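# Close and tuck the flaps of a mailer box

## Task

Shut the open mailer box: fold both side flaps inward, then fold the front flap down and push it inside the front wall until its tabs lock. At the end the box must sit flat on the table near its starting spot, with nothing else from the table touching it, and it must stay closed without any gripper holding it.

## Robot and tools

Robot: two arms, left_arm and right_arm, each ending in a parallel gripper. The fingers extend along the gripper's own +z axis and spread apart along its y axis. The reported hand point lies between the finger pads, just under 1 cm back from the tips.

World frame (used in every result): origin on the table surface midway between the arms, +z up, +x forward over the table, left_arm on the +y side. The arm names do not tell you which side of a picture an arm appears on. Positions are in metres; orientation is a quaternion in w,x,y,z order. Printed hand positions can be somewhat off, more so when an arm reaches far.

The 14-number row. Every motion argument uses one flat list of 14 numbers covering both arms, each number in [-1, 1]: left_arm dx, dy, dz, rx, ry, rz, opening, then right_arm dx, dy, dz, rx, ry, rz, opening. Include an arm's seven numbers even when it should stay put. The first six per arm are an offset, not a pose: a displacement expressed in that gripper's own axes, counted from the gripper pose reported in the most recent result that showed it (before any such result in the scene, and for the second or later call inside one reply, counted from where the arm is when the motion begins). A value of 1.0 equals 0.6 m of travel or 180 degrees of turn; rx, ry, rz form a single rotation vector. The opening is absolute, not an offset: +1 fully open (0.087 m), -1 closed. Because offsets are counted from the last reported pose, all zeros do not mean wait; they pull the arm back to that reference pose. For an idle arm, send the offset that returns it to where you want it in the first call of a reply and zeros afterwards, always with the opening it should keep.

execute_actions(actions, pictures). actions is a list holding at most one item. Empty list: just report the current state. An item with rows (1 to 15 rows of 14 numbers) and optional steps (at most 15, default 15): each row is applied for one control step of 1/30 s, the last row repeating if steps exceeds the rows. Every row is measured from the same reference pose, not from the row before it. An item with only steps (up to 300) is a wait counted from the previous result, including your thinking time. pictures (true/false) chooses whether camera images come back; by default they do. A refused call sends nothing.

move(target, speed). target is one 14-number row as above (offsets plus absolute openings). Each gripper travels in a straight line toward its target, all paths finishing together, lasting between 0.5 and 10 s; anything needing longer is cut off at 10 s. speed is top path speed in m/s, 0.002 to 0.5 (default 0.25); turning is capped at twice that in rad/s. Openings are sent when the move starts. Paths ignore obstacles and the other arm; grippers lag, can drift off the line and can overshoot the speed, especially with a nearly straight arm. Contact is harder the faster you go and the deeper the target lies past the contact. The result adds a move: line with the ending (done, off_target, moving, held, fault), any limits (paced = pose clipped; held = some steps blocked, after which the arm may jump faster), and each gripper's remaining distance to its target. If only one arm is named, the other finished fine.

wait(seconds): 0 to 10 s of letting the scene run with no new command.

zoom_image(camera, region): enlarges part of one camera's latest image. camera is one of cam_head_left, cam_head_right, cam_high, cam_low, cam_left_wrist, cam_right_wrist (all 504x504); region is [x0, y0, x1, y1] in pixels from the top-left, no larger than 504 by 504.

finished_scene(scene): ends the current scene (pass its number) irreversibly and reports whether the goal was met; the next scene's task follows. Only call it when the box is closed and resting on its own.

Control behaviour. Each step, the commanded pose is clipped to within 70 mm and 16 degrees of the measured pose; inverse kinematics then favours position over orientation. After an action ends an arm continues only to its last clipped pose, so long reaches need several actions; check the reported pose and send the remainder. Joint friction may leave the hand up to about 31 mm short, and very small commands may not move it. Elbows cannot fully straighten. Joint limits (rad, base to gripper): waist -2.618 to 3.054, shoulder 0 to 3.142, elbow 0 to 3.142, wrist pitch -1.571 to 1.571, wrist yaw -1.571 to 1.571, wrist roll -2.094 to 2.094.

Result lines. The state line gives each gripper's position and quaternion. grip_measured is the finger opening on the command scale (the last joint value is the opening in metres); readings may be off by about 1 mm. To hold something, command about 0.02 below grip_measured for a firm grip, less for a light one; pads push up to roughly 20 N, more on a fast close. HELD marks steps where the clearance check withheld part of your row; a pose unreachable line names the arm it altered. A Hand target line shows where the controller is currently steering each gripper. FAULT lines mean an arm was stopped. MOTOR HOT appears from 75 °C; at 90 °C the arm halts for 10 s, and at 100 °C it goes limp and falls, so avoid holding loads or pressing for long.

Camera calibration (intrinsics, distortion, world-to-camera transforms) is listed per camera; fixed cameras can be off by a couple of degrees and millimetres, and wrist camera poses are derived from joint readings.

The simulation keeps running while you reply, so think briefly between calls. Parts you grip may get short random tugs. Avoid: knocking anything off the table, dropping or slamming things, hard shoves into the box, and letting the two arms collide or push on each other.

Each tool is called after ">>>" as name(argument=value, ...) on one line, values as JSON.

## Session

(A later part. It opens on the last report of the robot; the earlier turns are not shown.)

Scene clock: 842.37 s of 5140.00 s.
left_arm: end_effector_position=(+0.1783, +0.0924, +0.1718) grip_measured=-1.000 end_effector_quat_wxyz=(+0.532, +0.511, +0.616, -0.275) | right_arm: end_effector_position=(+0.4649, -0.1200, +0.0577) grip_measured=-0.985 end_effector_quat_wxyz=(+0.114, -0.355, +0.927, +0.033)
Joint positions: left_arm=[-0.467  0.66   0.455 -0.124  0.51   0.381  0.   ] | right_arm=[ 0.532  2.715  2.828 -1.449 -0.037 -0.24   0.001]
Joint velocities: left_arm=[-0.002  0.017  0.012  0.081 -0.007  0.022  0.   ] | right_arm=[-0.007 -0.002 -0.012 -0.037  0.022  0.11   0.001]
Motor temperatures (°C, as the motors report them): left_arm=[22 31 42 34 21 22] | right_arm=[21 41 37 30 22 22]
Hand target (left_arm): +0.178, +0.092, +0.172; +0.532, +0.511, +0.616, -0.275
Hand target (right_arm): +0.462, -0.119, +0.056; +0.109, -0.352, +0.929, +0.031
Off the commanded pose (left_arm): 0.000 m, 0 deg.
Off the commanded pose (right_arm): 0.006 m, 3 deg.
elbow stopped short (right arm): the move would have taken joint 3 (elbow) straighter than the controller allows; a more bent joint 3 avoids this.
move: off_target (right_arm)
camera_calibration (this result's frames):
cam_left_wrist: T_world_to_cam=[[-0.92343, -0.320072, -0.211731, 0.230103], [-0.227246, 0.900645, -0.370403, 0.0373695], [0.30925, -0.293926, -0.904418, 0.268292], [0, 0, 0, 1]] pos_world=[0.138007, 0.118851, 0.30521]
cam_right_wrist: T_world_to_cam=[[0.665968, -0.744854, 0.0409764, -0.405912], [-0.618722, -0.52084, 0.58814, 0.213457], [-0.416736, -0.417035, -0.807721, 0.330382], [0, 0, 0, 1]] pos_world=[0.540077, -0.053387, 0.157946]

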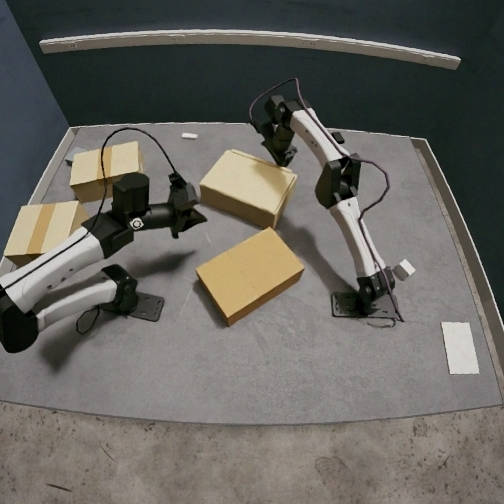

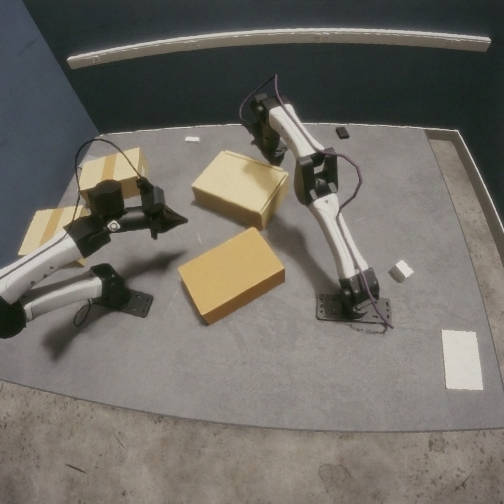

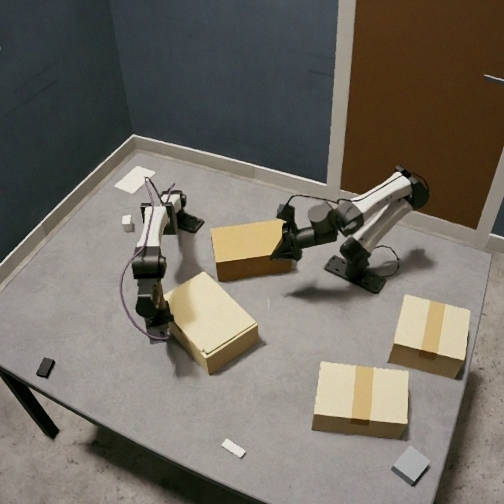

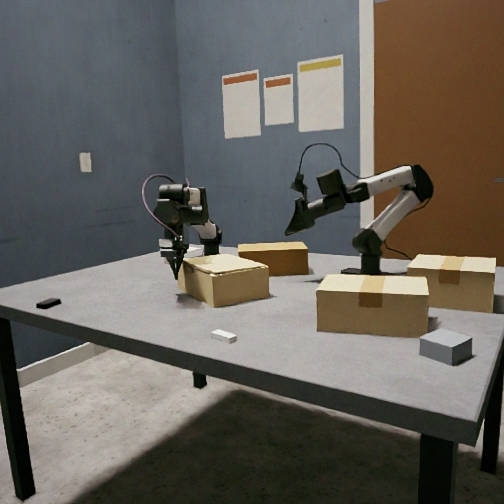

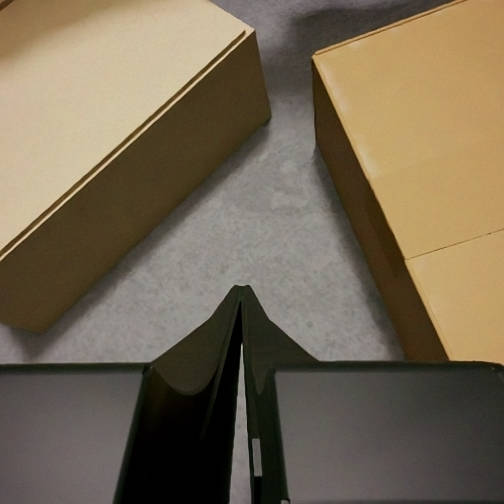

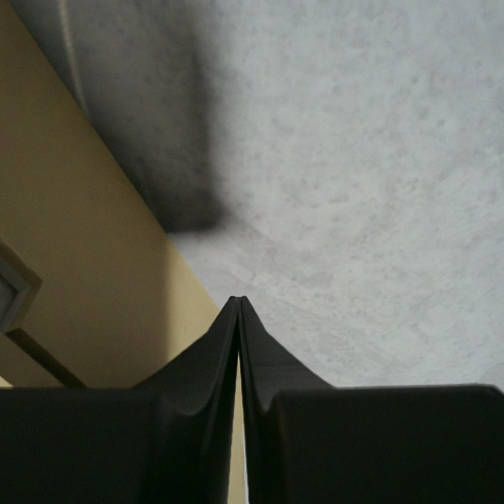

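>>> move(target=[0,0,0,0,0,0,-1, 0.152,-0.175,-0.027,0,0,0,-1], speed=0.12)

>>> move(target=[0,0,0,0,0,0,-1, 0.092,0.083,-0.02,0,0,0,-1], speed=0.12)

>>> move(target=[0,0,0,0,0,0,-1, -0.152,0.175,0.03,0,0,0,-1], speed=0.06)

Scene clock: 846.70 s of 5140.00 s.
left_arm: end_effector_position=(+0.1783, +0.0924, +0.1718) grip_measured=-1.000 end_effector_quat_wxyz=(+0.532, +0.511, +0.616, -0.275) | right_arm: end_effector_position=(+0.4613, -0.2612, +0.0469) grip_measured=-0.985 end_effector_quat_wxyz=(+0.101, -0.349, +0.931, +0.033)
Joint positions: left_arm=[-0.467  0.66   0.455 -0.124  0.51   0.381  0.   ] | right_arm=[ 0.263  2.323  2.058 -1.114 -0.092 -0.49   0.001]
Joint velocities: left_arm=[-0.017 -0.007  0.002 -0.007  0.007  0.081  0.   ] | right_arm=[ 0.007 -0.007 -0.002 -0.022 -0.051  0.007  0.002]
Motor temperatures (°C, as the motors report them): left_arm=[22 31 42 35 21 22] | right_arm=[21 42 38 30 22 22]
Hand target (left_arm): +0.178, +0.092, +0.172; +0.532, +0.511, +0.616, -0.275
Hand target (right_arm): +0.463, -0.259, +0.054; +0.114, -0.355, +0.927, +0.034
Off the commanded pose (left_arm): 0.000 m, 0 deg.
Off the commanded pose (right_arm): 0.009 m, 2 deg.
move: done
camera_calibration (this result's frames):
cam_left_wrist: T_world_to_cam=[[-0.92343, -0.320072, -0.211731, 0.230103], [-0.227246, 0.900645, -0.370403, 0.0373695], [0.30925, -0.293926, -0.904418, 0.268292], [0, 0, 0, 1]] pos_world=[0.138007, 0.118851, 0.30521]
cam_right_wrist: T_world_to_cam=[[0.65667, -0.753559, 0.0305566, -0.505796], [-0.610441, -0.507286, 0.608295, 0.1428], [-0.442885, -0.418102, -0.793123, 0.272353], [0, 0, 0, 1]] pos_world=[0.539933, -0.194836, 0.1446]

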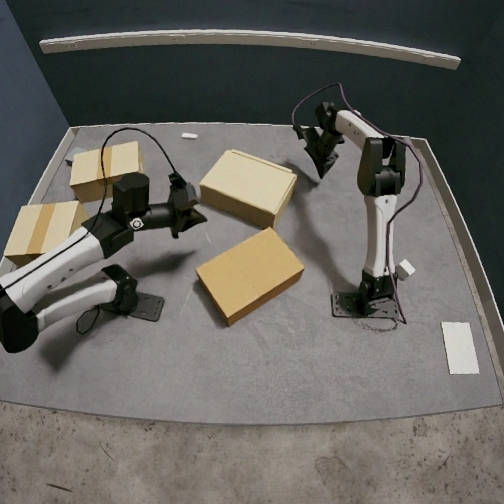

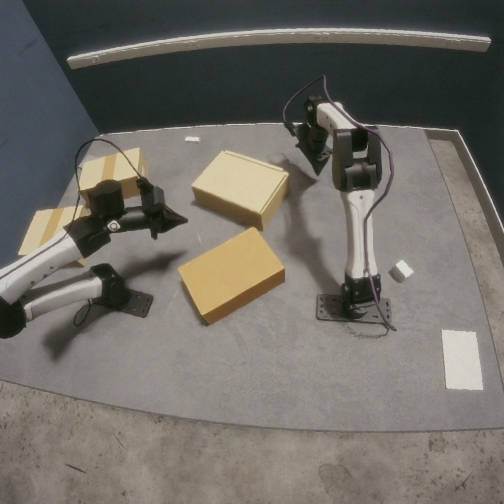

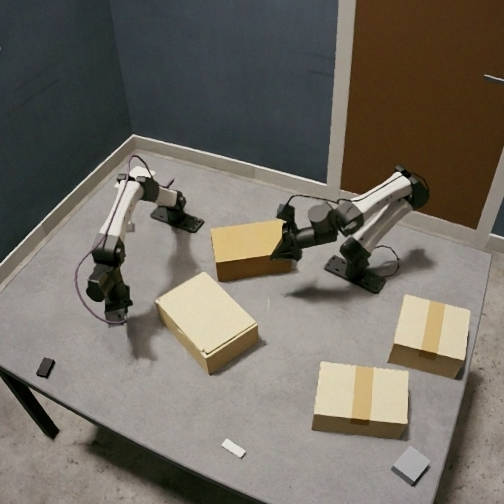

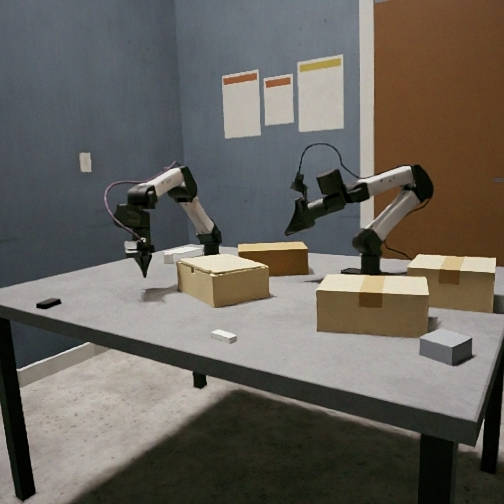

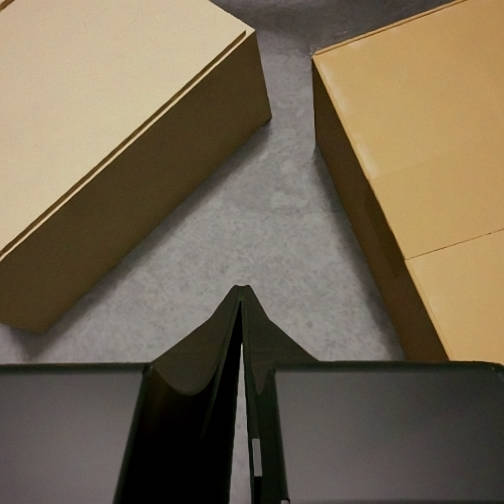

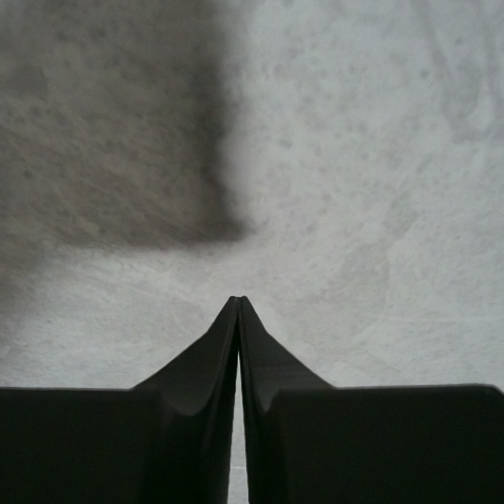

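Scene clock: 847.90 s of 5140.00 s.
left_arm: end_effector_position=(+0.1783, +0.0924, +0.1718) grip_measured=-1.000 end_effector_quat_wxyz=(+0.532, +0.511, +0.616, -0.275) | right_arm: end_effector_position=(+0.3852, -0.2618, +0.0416) grip_measured=-0.985 end_effector_quat_wxyz=(+0.089, -0.350, +0.932, +0.037)
Joint positions: left_arm=[-0.467  0.66   0.455 -0.124  0.51   0.381  0.   ] | right_arm=[ 0.301  2.035  1.575 -0.941 -0.091 -0.456  0.001]
Joint velocities: left_arm=[-0.002  0.007 -0.002 -0.037 -0.007 -0.022  0.   ] | right_arm=[-0.002 -0.002  0.002  0.037 -0.007 -0.081 -0.001]
Motor temperatures (°C, as the motors report them): left_arm=[22 30 42 35 21 22] | right_arm=[21 43 37 30 22 22]
Hand target (left_arm): +0.178, +0.092, +0.172; +0.532, +0.511, +0.616, -0.275
Hand target (right_arm): +0.385, -0.260, +0.045; +0.100, -0.349, +0.931, +0.033
Off the commanded pose (left_arm): 0.000 m, 0 deg.
Off the commanded pose (right_arm): 0.005 m, 1 deg.
move: done
camera_calibration (this result's frames):
cam_left_wrist: T_world_to_cam=[[-0.92343, -0.320072, -0.211731, 0.230103], [-0.227246, 0.900645, -0.370403, 0.0373695], [0.30925, -0.293926, -0.904418, 0.268292], [0, 0, 0, 1]] pos_world=[0.138007, 0.118851, 0.30521]
cam_right_wrist: T_world_to_cam=[[0.66075, -0.750456, 0.0149923, -0.456171], [-0.592921, -0.509589, 0.623509, 0.091377], [-0.460277, -0.420873, -0.781672, 0.23967], [0, 0, 0, 1]] pos_world=[0.465909, -0.1949, 0.137208]

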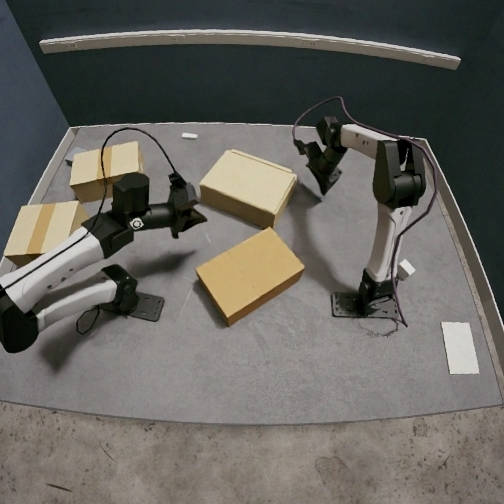

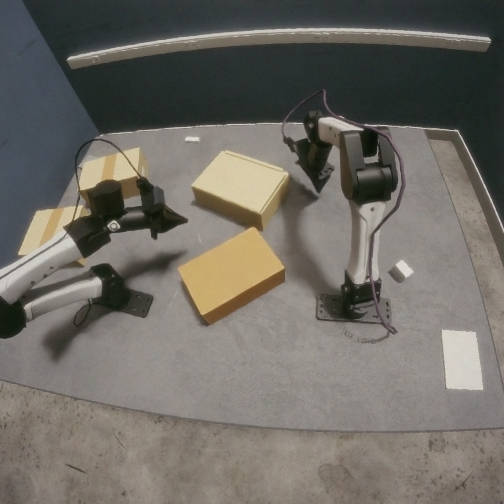

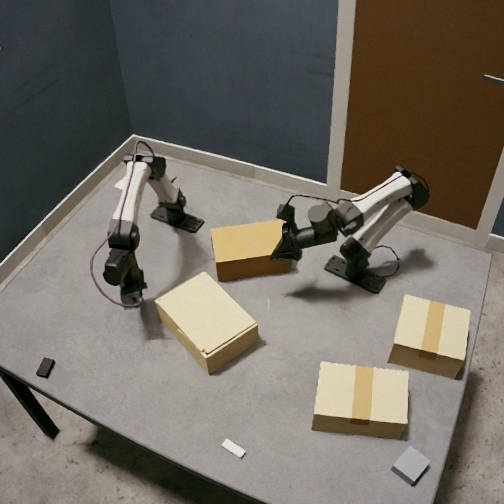

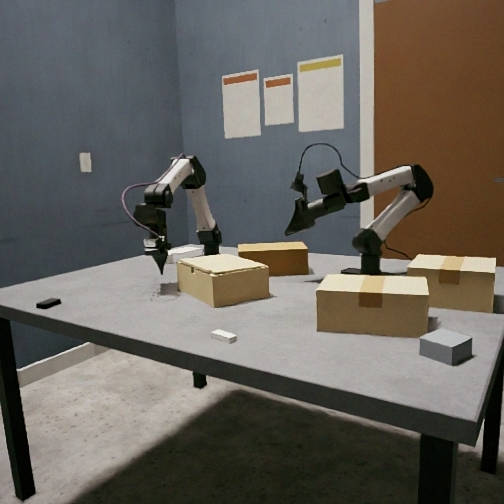

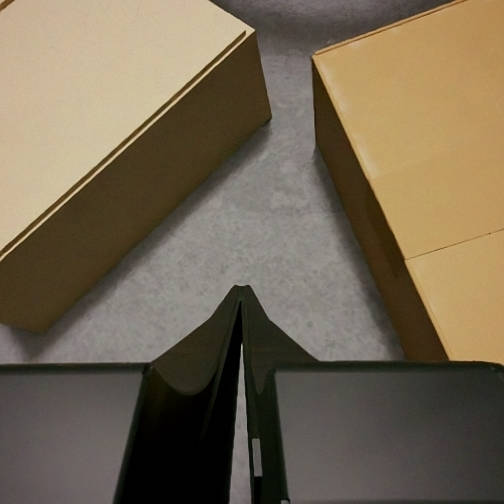

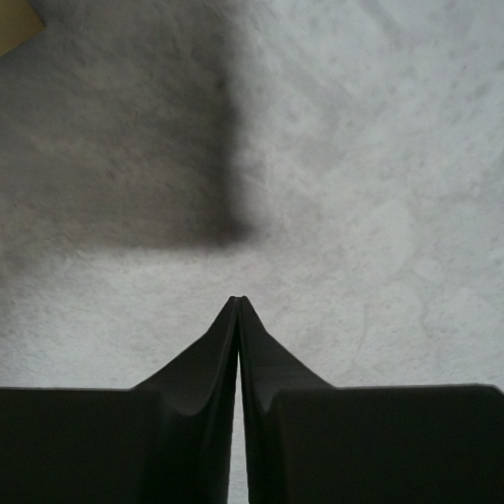

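Scene clock: 850.57 s of 5140.00 s.
left_arm: end_effector_position=(+0.1783, +0.0924, +0.1718) grip_measured=-1.000 end_effector_quat_wxyz=(+0.532, +0.511, +0.616, -0.275) | right_arm: end_effector_position=(+0.3888, -0.1251, +0.0429) grip_measured=-0.985 end_effector_quat_wxyz=(+0.093, -0.353, +0.930, +0.038)
Joint positions: left_arm=[-0.467  0.66   0.455 -0.124  0.51   0.381  0.   ] | right_arm=[ 0.594  2.254  1.925 -1.043 -0.04  -0.173  0.001]
Joint velocities: left_arm=[ 0.007 -0.022  0.002  0.037  0.007 -0.022  0.   ] | right_arm=[-0.002  0.002 -0.002 -0.022  0.007  0.051 -0.001]
Motor temperatures (°C, as the motors report them): left_arm=[22 30 42 35 21 22] | right_arm=[21 43 38 30 22 22]
Hand target (left_arm): +0.178, +0.092, +0.172; +0.532, +0.511, +0.616, -0.275
Hand target (right_arm): +0.388, -0.123, +0.042; +0.088, -0.350, +0.932, +0.035
Off the commanded pose (left_arm): 0.000 m, 0 deg.
Off the commanded pose (right_arm): 0.005 m, 1 deg.
move: done
camera_calibration (this result's frames):
cam_left_wrist: T_world_to_cam=[[-0.92343, -0.320072, -0.211731, 0.230103], [-0.227246, 0.900645, -0.370403, 0.0373695], [0.30925, -0.293926, -0.904418, 0.268292], [0, 0, 0, 1]] pos_world=[0.138007, 0.118851, 0.30521]
cam_right_wrist: T_world_to_cam=[[0.665165, -0.74653, 0.0157708, -0.357257], [-0.594417, -0.516612, 0.616263, 0.162283], [-0.451911, -0.419291, -0.787383, 0.296996], [0, 0, 0, 1]] pos_world=[0.468314, -0.0583376, 0.139474]

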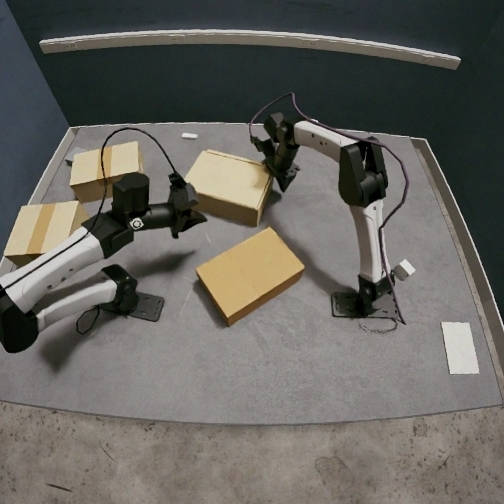

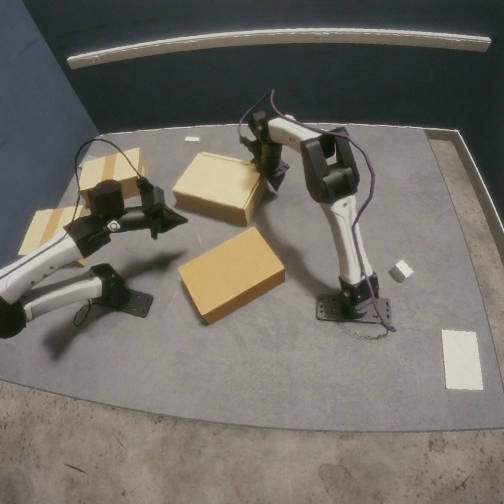

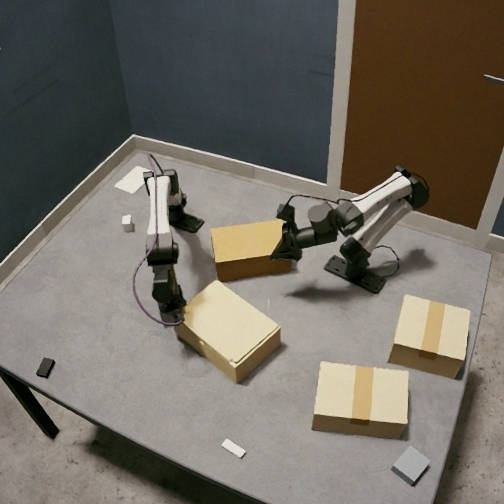

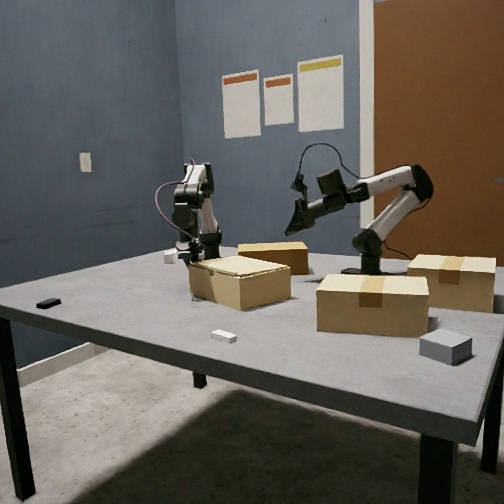

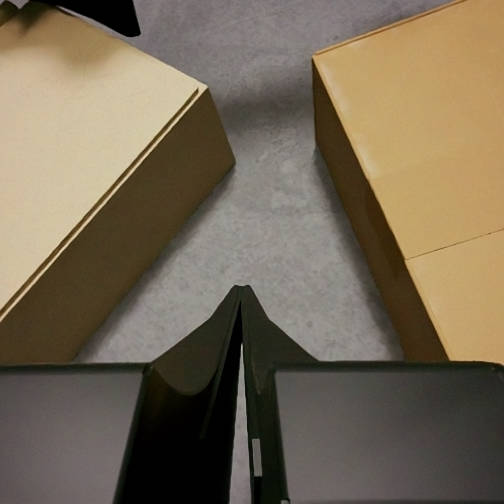

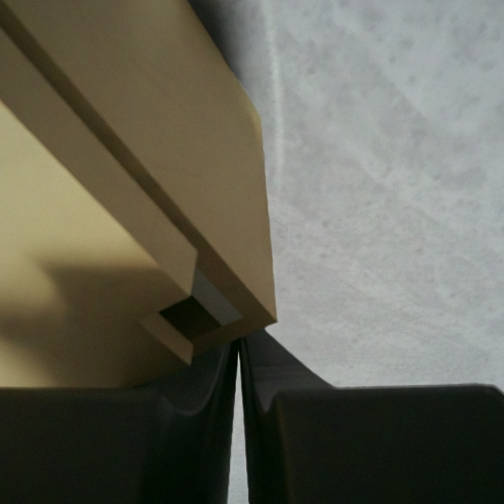

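>>> execute_actions(actions=[])

Scene clock: 856.17 s of 5140.00 s.
left_arm: end_effector_position=(+0.1783, +0.0924, +0.1718) grip_measured=-1.000 end_effector_quat_wxyz=(+0.532, +0.511, +0.616, -0.275) | right_arm: end_effector_position=(+0.3883, -0.1254, +0.0427) grip_measured=-0.985 end_effector_quat_wxyz=(+0.092, -0.352, +0.931, +0.038)
Joint positions: left_arm=[-0.467  0.66   0.455 -0.124  0.51   0.381  0.   ] | right_arm=[ 0.594  2.255  1.925 -1.045 -0.04  -0.171  0.001]
Joint velocities: left_arm=[ 0.007 -0.007 -0.022 -0.022 -0.022 -0.037  0.   ] | right_arm=[ 0.012  0.007  0.002 -0.037 -0.007  0.051 -0.   ]
Motor temperatures (°C, as the motors report them): left_arm=[22 30 42 35 21 22] | right_arm=[21 43 38 29 22 22]
Hand target (left_arm): +0.178, +0.092, +0.172; +0.532, +0.511, +0.616, -0.275
Hand target (right_arm): +0.388, -0.123, +0.042; +0.089, -0.350, +0.932, +0.035
Off the commanded pose (left_arm): 0.000 m, 0 deg.
Off the commanded pose (right_arm): 0.005 m, 0 deg.
Steps of this call (steps 1 to 90: nothing new was sent; then 2.60 s passed at rest). Readings (end_effector_position):
1: left_arm (+0.1783, +0.0924, +0.1718) | right_arm (+0.3886, -0.1252, +0.0427)
2: left_arm (+0.1783, +0.0924, +0.1718) | right_arm (+0.3885, -0.1252, +0.0427)
4: left_arm (+0.1783, +0.0924, +0.1718) | right_arm (+0.3884, -0.1253, +0.0427)
8: left_arm (+0.1783, +0.0924, +0.1718) | right_arm (+0.3883, -0.1254, +0.0427)
90: the state above
camera_calibration (this result's frames):
cam_left_wrist: T_world_to_cam=[[-0.92343, -0.320072, -0.211731, 0.230103], [-0.227246, 0.900645, -0.370403, 0.0373695], [0.30925, -0.293926, -0.904418, 0.268292], [0, 0, 0, 1]] pos_world=[0.138007, 0.118851, 0.30521]
cam_right_wrist: T_world_to_cam=[[0.663803, -0.747758, 0.0149845, -0.356675], [-0.594016, -0.514937, 0.61805, 0.161975], [-0.454436, -0.419164, -0.785996, 0.297485], [0, 0, 0, 1]] pos_world=[0.468165, -0.0586044, 0.139058]

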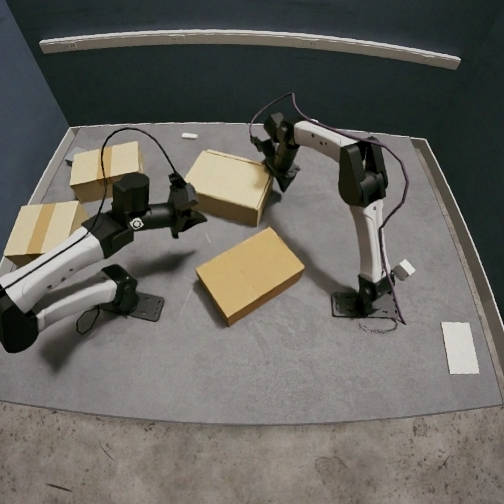

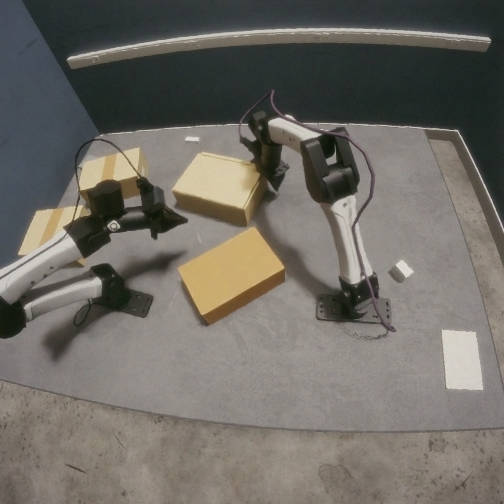

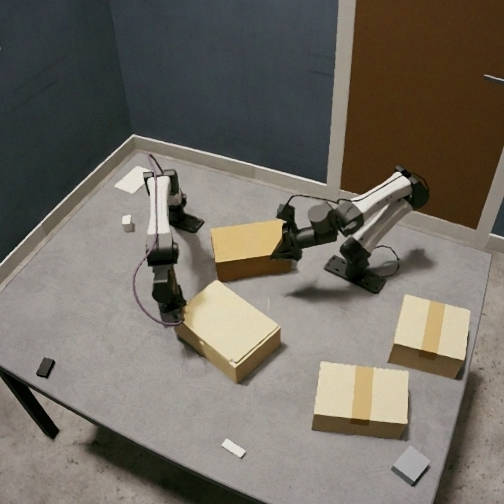

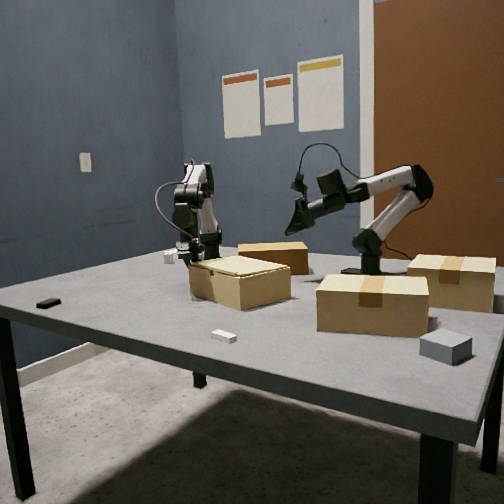

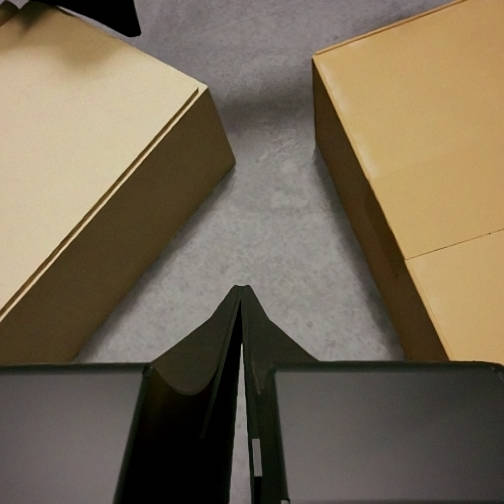

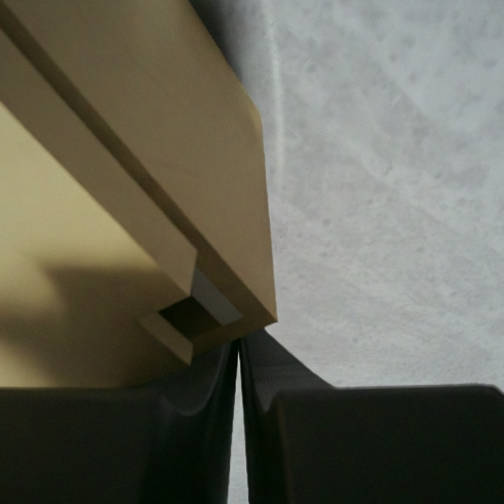

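>>> move(target=[0.128,0.488,-0.068,0,0,0,-1,-0.007,-0.118,0,0,0,0,-1])

>>> move(target=[0.148,-0.033,0.044,0,0,0,-1,0,0,0,0,0,0,-1], speed=0.15)

Scene clock: 863.80 s of 5140.00 s.
left_arm: end_effector_position=(+0.4398, +0.2531, +0.1709) grip_measured=-1.000 end_effector_quat_wxyz=(+0.538, +0.519, +0.612, -0.258) | right_arm: end_effector_position=(+0.4361, -0.1750, +0.0443) grip_measured=-0.985 end_effector_quat_wxyz=(+0.097, -0.349, +0.931, +0.036)
Joint positions: left_arm=[ 0.381  1.817  1.385 -0.54   1.214  1.197  0.   ] | right_arm=[ 0.452  2.342  2.08  -1.111 -0.063 -0.304  0.001]
Joint velocities: left_arm=[-0.022  0.007 -0.002 -0.051 -0.007  0.066  0.   ] | right_arm=[ 0.007  0.007  0.002  0.066 -0.022 -0.037  0.   ]
Motor temperatures (°C, as the motors report them): left_arm=[22 30 42 35 21 22] | right_arm=[21 44 39 29 22 22]
Hand target (left_arm): +0.440, +0.254, +0.166; +0.532, +0.515, +0.617, -0.266
Hand target (right_arm): +0.438, -0.176, +0.044; +0.093, -0.352, +0.931, +0.039
Off the commanded pose (left_arm): 0.003 m, 2 deg.
Off the commanded pose (right_arm): 0.003 m, 1 deg.
After step 90, 2.57 s passed at rest.
move: done
camera_calibration (this result's frames):
cam_left_wrist: T_world_to_cam=[[-0.913876, -0.321452, -0.247991, 0.52515], [-0.22164, 0.906786, -0.35863, -0.0542435], [0.340157, -0.272778, -0.899936, 0.214176], [0, 0, 0, 1]] pos_world=[0.395046, 0.276421, 0.303524]
cam_right_wrist: T_world_to_cam=[[0.658583, -0.752221, 0.0207908, -0.424379], [-0.602995, -0.511002, 0.612597, 0.168648], [-0.450184, -0.415983, -0.790122, 0.298587], [0, 0, 0, 1]] pos_world=[0.515602, -0.10884, 0.14143]

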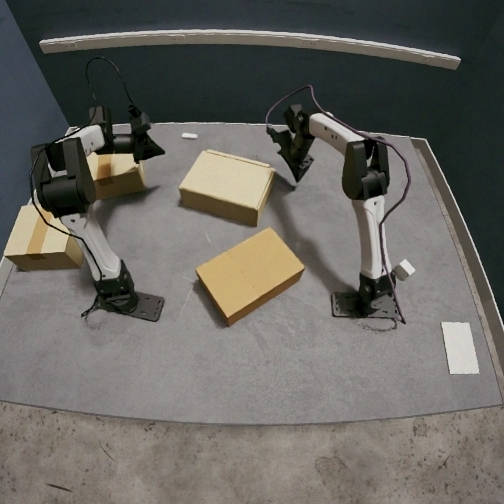

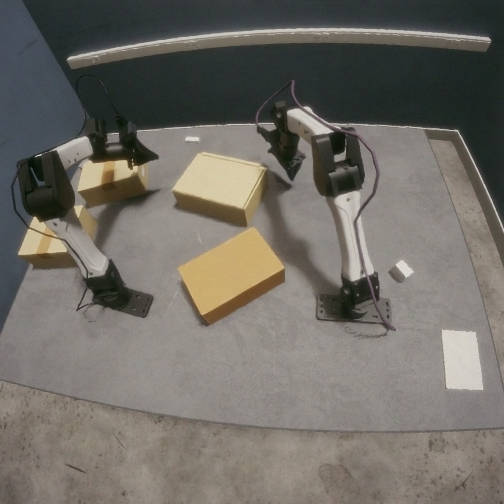

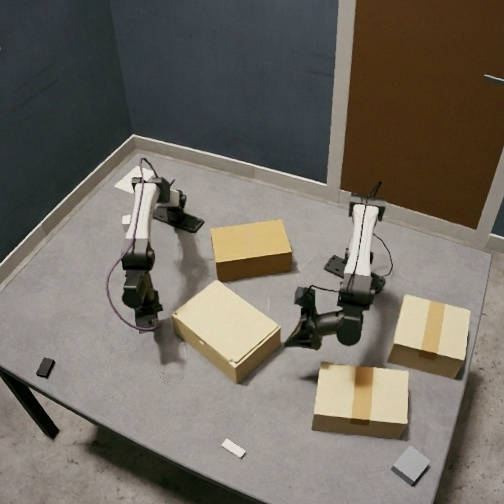

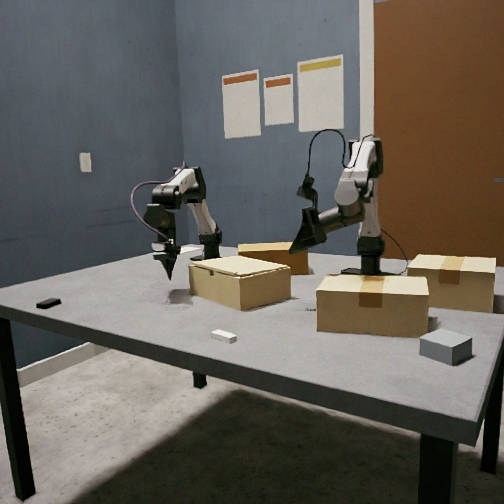

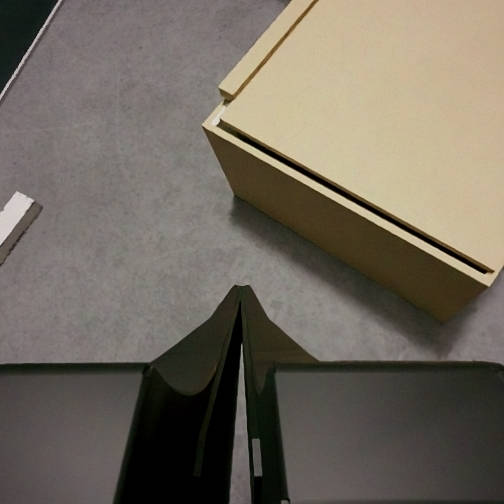

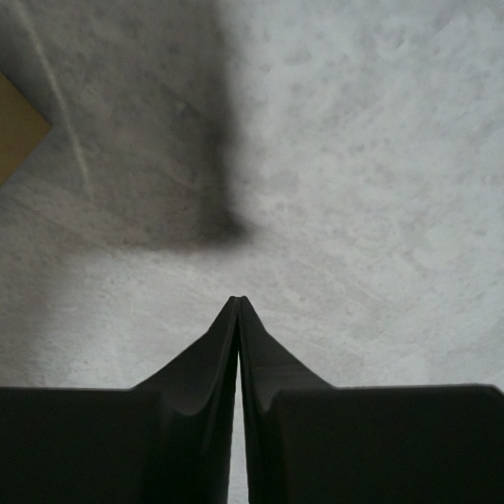

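Scene clock: 865.13 s of 5140.00 s.
left_arm: end_effector_position=(+0.4463, +0.2543, +0.0867) grip_measured=-1.000 end_effector_quat_wxyz=(+0.543, +0.527, +0.604, -0.251) | right_arm: end_effector_position=(+0.4361, -0.1750, +0.0443) grip_measured=-0.985 end_effector_quat_wxyz=(+0.097, -0.349, +0.931, +0.036)
Joint positions: left_arm=[ 0.381  1.946  1.194 -0.212  1.217  1.218  0.   ] | right_arm=[ 0.452  2.342  2.08  -1.111 -0.063 -0.304  0.001]
Joint velocities: left_arm=[-0.012  0.012  0.012  0.095  0.022 -0.066  0.   ] | right_arm=[ 0.002  0.002  0.017 -0.007  0.066 -0.022 -0.   ]
Motor temperatures (°C, as the motors report them): left_arm=[22 30 42 35 21 22] | right_arm=[21 44 39 29 22 22]
Hand target (left_arm): +0.441, +0.255, +0.076; +0.538, +0.519, +0.612, -0.258
Hand target (right_arm): +0.436, -0.175, +0.044; +0.097, -0.349, +0.931, +0.036
Off the commanded pose (left_arm): 0.011 m, 2 deg.
Off the commanded pose (right_arm): 0.000 m, 0 deg.
move: off_target (left_arm)
camera_calibration (this result's frames):
cam_left_wrist: T_world_to_cam=[[-0.909148, -0.312665, -0.275119, 0.508567], [-0.205214, 0.911146, -0.357351, -0.092708], [0.362405, -0.268427, -0.89253, 0.124801], [0, 0, 0, 1]] pos_world=[0.39811, 0.276982, 0.218175]
cam_right_wrist: T_world_to_cam=[[0.658583, -0.752221, 0.0207908, -0.424379], [-0.602995, -0.511002, 0.612597, 0.168648], [-0.450184, -0.415983, -0.790122, 0.298587], [0, 0, 0, 1]] pos_world=[0.515602, -0.10884, 0.14143]

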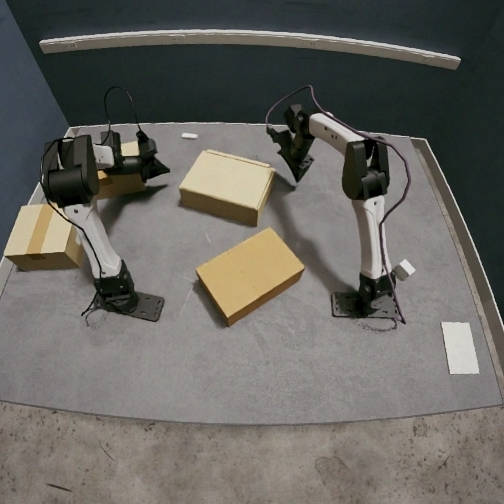

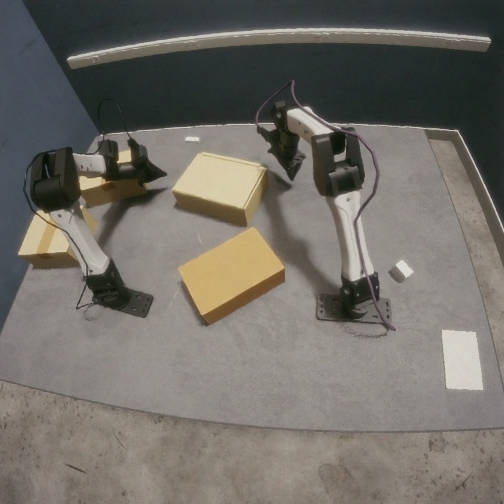

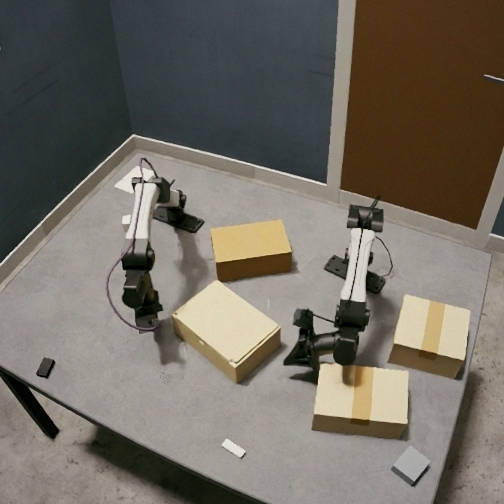

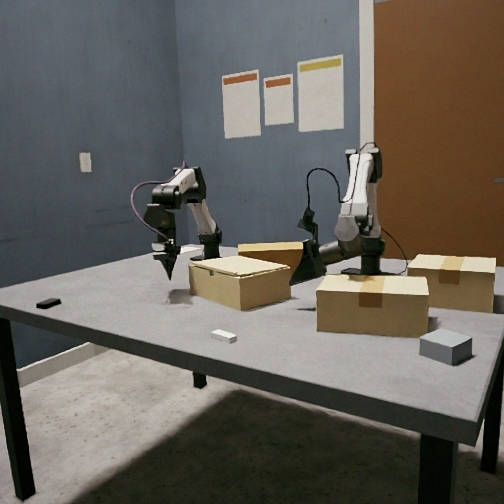

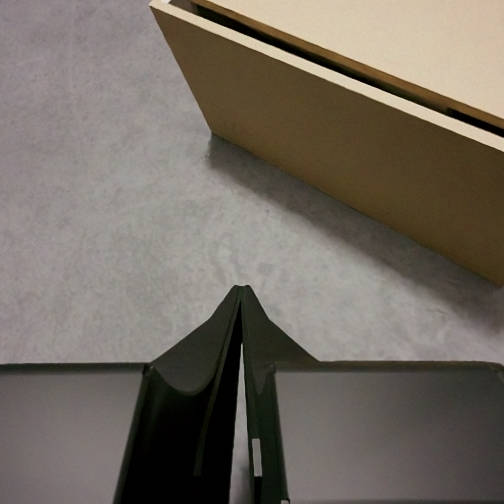

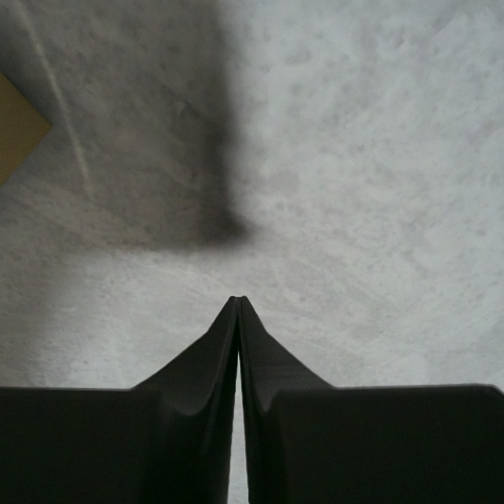

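>>> move(target=[-0.095,-0.222,0.097,0,0,0,-1,0,0,0,0,0,0,-1], speed=0.06)

Scene clock: 870.13 s of 5140.00 s.
left_arm: end_effector_position=(+0.3467, +0.1390, +0.0952) grip_measured=-1.000 end_effector_quat_wxyz=(+0.547, +0.527, +0.599, -0.252) | right_arm: end_effector_position=(+0.4361, -0.1750, +0.0443) grip_measured=-0.985 end_effector_quat_wxyz=(+0.097, -0.349, +0.931, +0.036)
Joint positions: left_arm=[0.043 1.545 0.617 0.424 0.968 0.716 0.   ] | right_arm=[ 0.452  2.342  2.08  -1.111 -0.063 -0.304  0.001]
Joint velocities: left_arm=[-0.007 -0.017  0.002  0.051 -0.007  0.051  0.   ] | right_arm=[-0.017  0.017 -0.002  0.022 -0.037 -0.037  0.   ]
Motor temperatures (°C, as the motors report them): left_arm=[22 31 42 34 21 22] | right_arm=[21 45 38 29 22 22]
Hand target (left_arm): +0.341, +0.138, +0.091; +0.544, +0.526, +0.603, -0.254
Hand target (right_arm): +0.436, -0.175, +0.044; +0.097, -0.349, +0.931, +0.036
Off the commanded pose (left_arm): 0.011 m, 1 deg.
Off the commanded pose (right_arm): 0.000 m, 0 deg.
move: off_target (left_arm)
camera_calibration (this result's frames):
cam_left_wrist: T_world_to_cam=[[-0.908186, -0.310585, -0.280599, 0.384239], [-0.197547, 0.909069, -0.366837, -0.0064705], [0.369018, -0.277724, -0.886958, 0.136002], [0, 0, 0, 1]] pos_world=[0.297495, 0.162992, 0.226071]
cam_right_wrist: T_world_to_cam=[[0.658583, -0.752221, 0.0207908, -0.424379], [-0.602995, -0.511002, 0.612597, 0.168648], [-0.450184, -0.415983, -0.790122, 0.298587], [0, 0, 0, 1]] pos_world=[0.515602, -0.10884, 0.14143]

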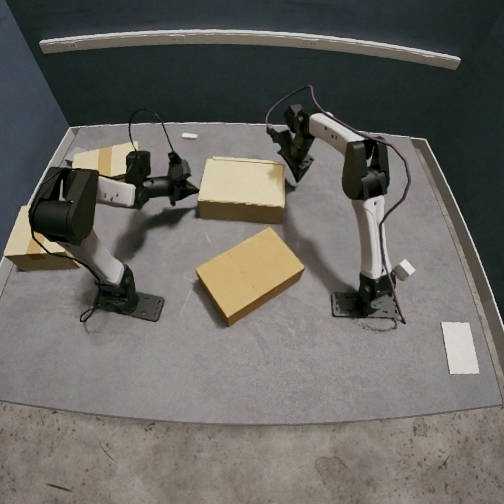

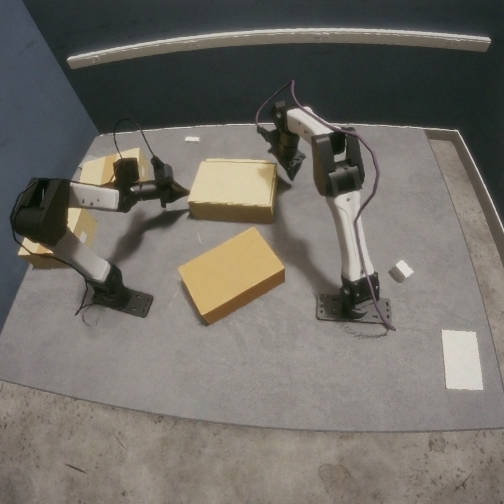

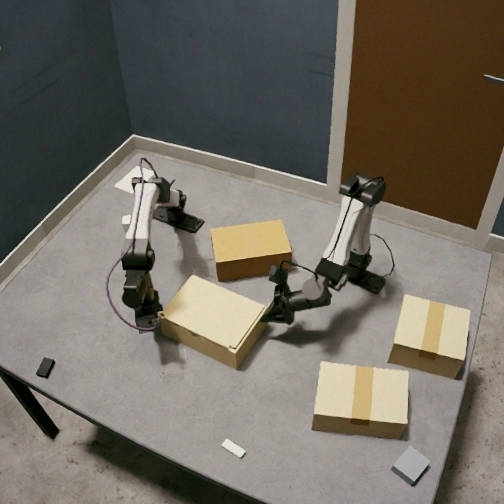

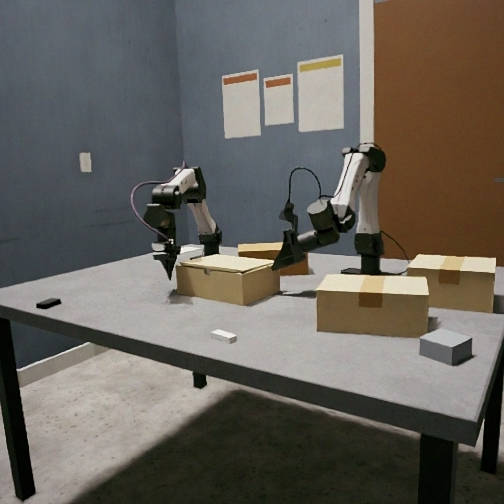

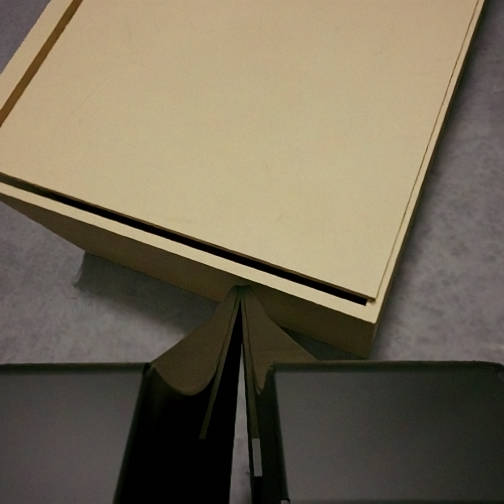

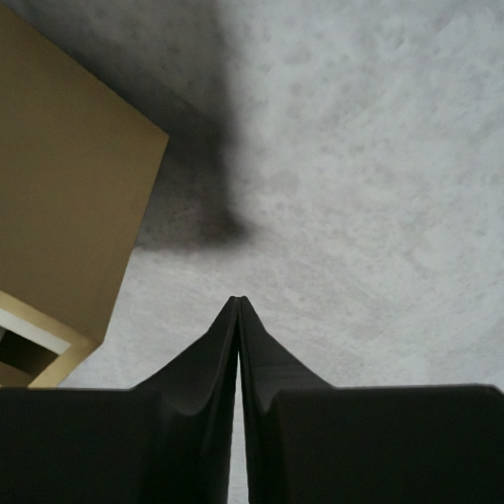

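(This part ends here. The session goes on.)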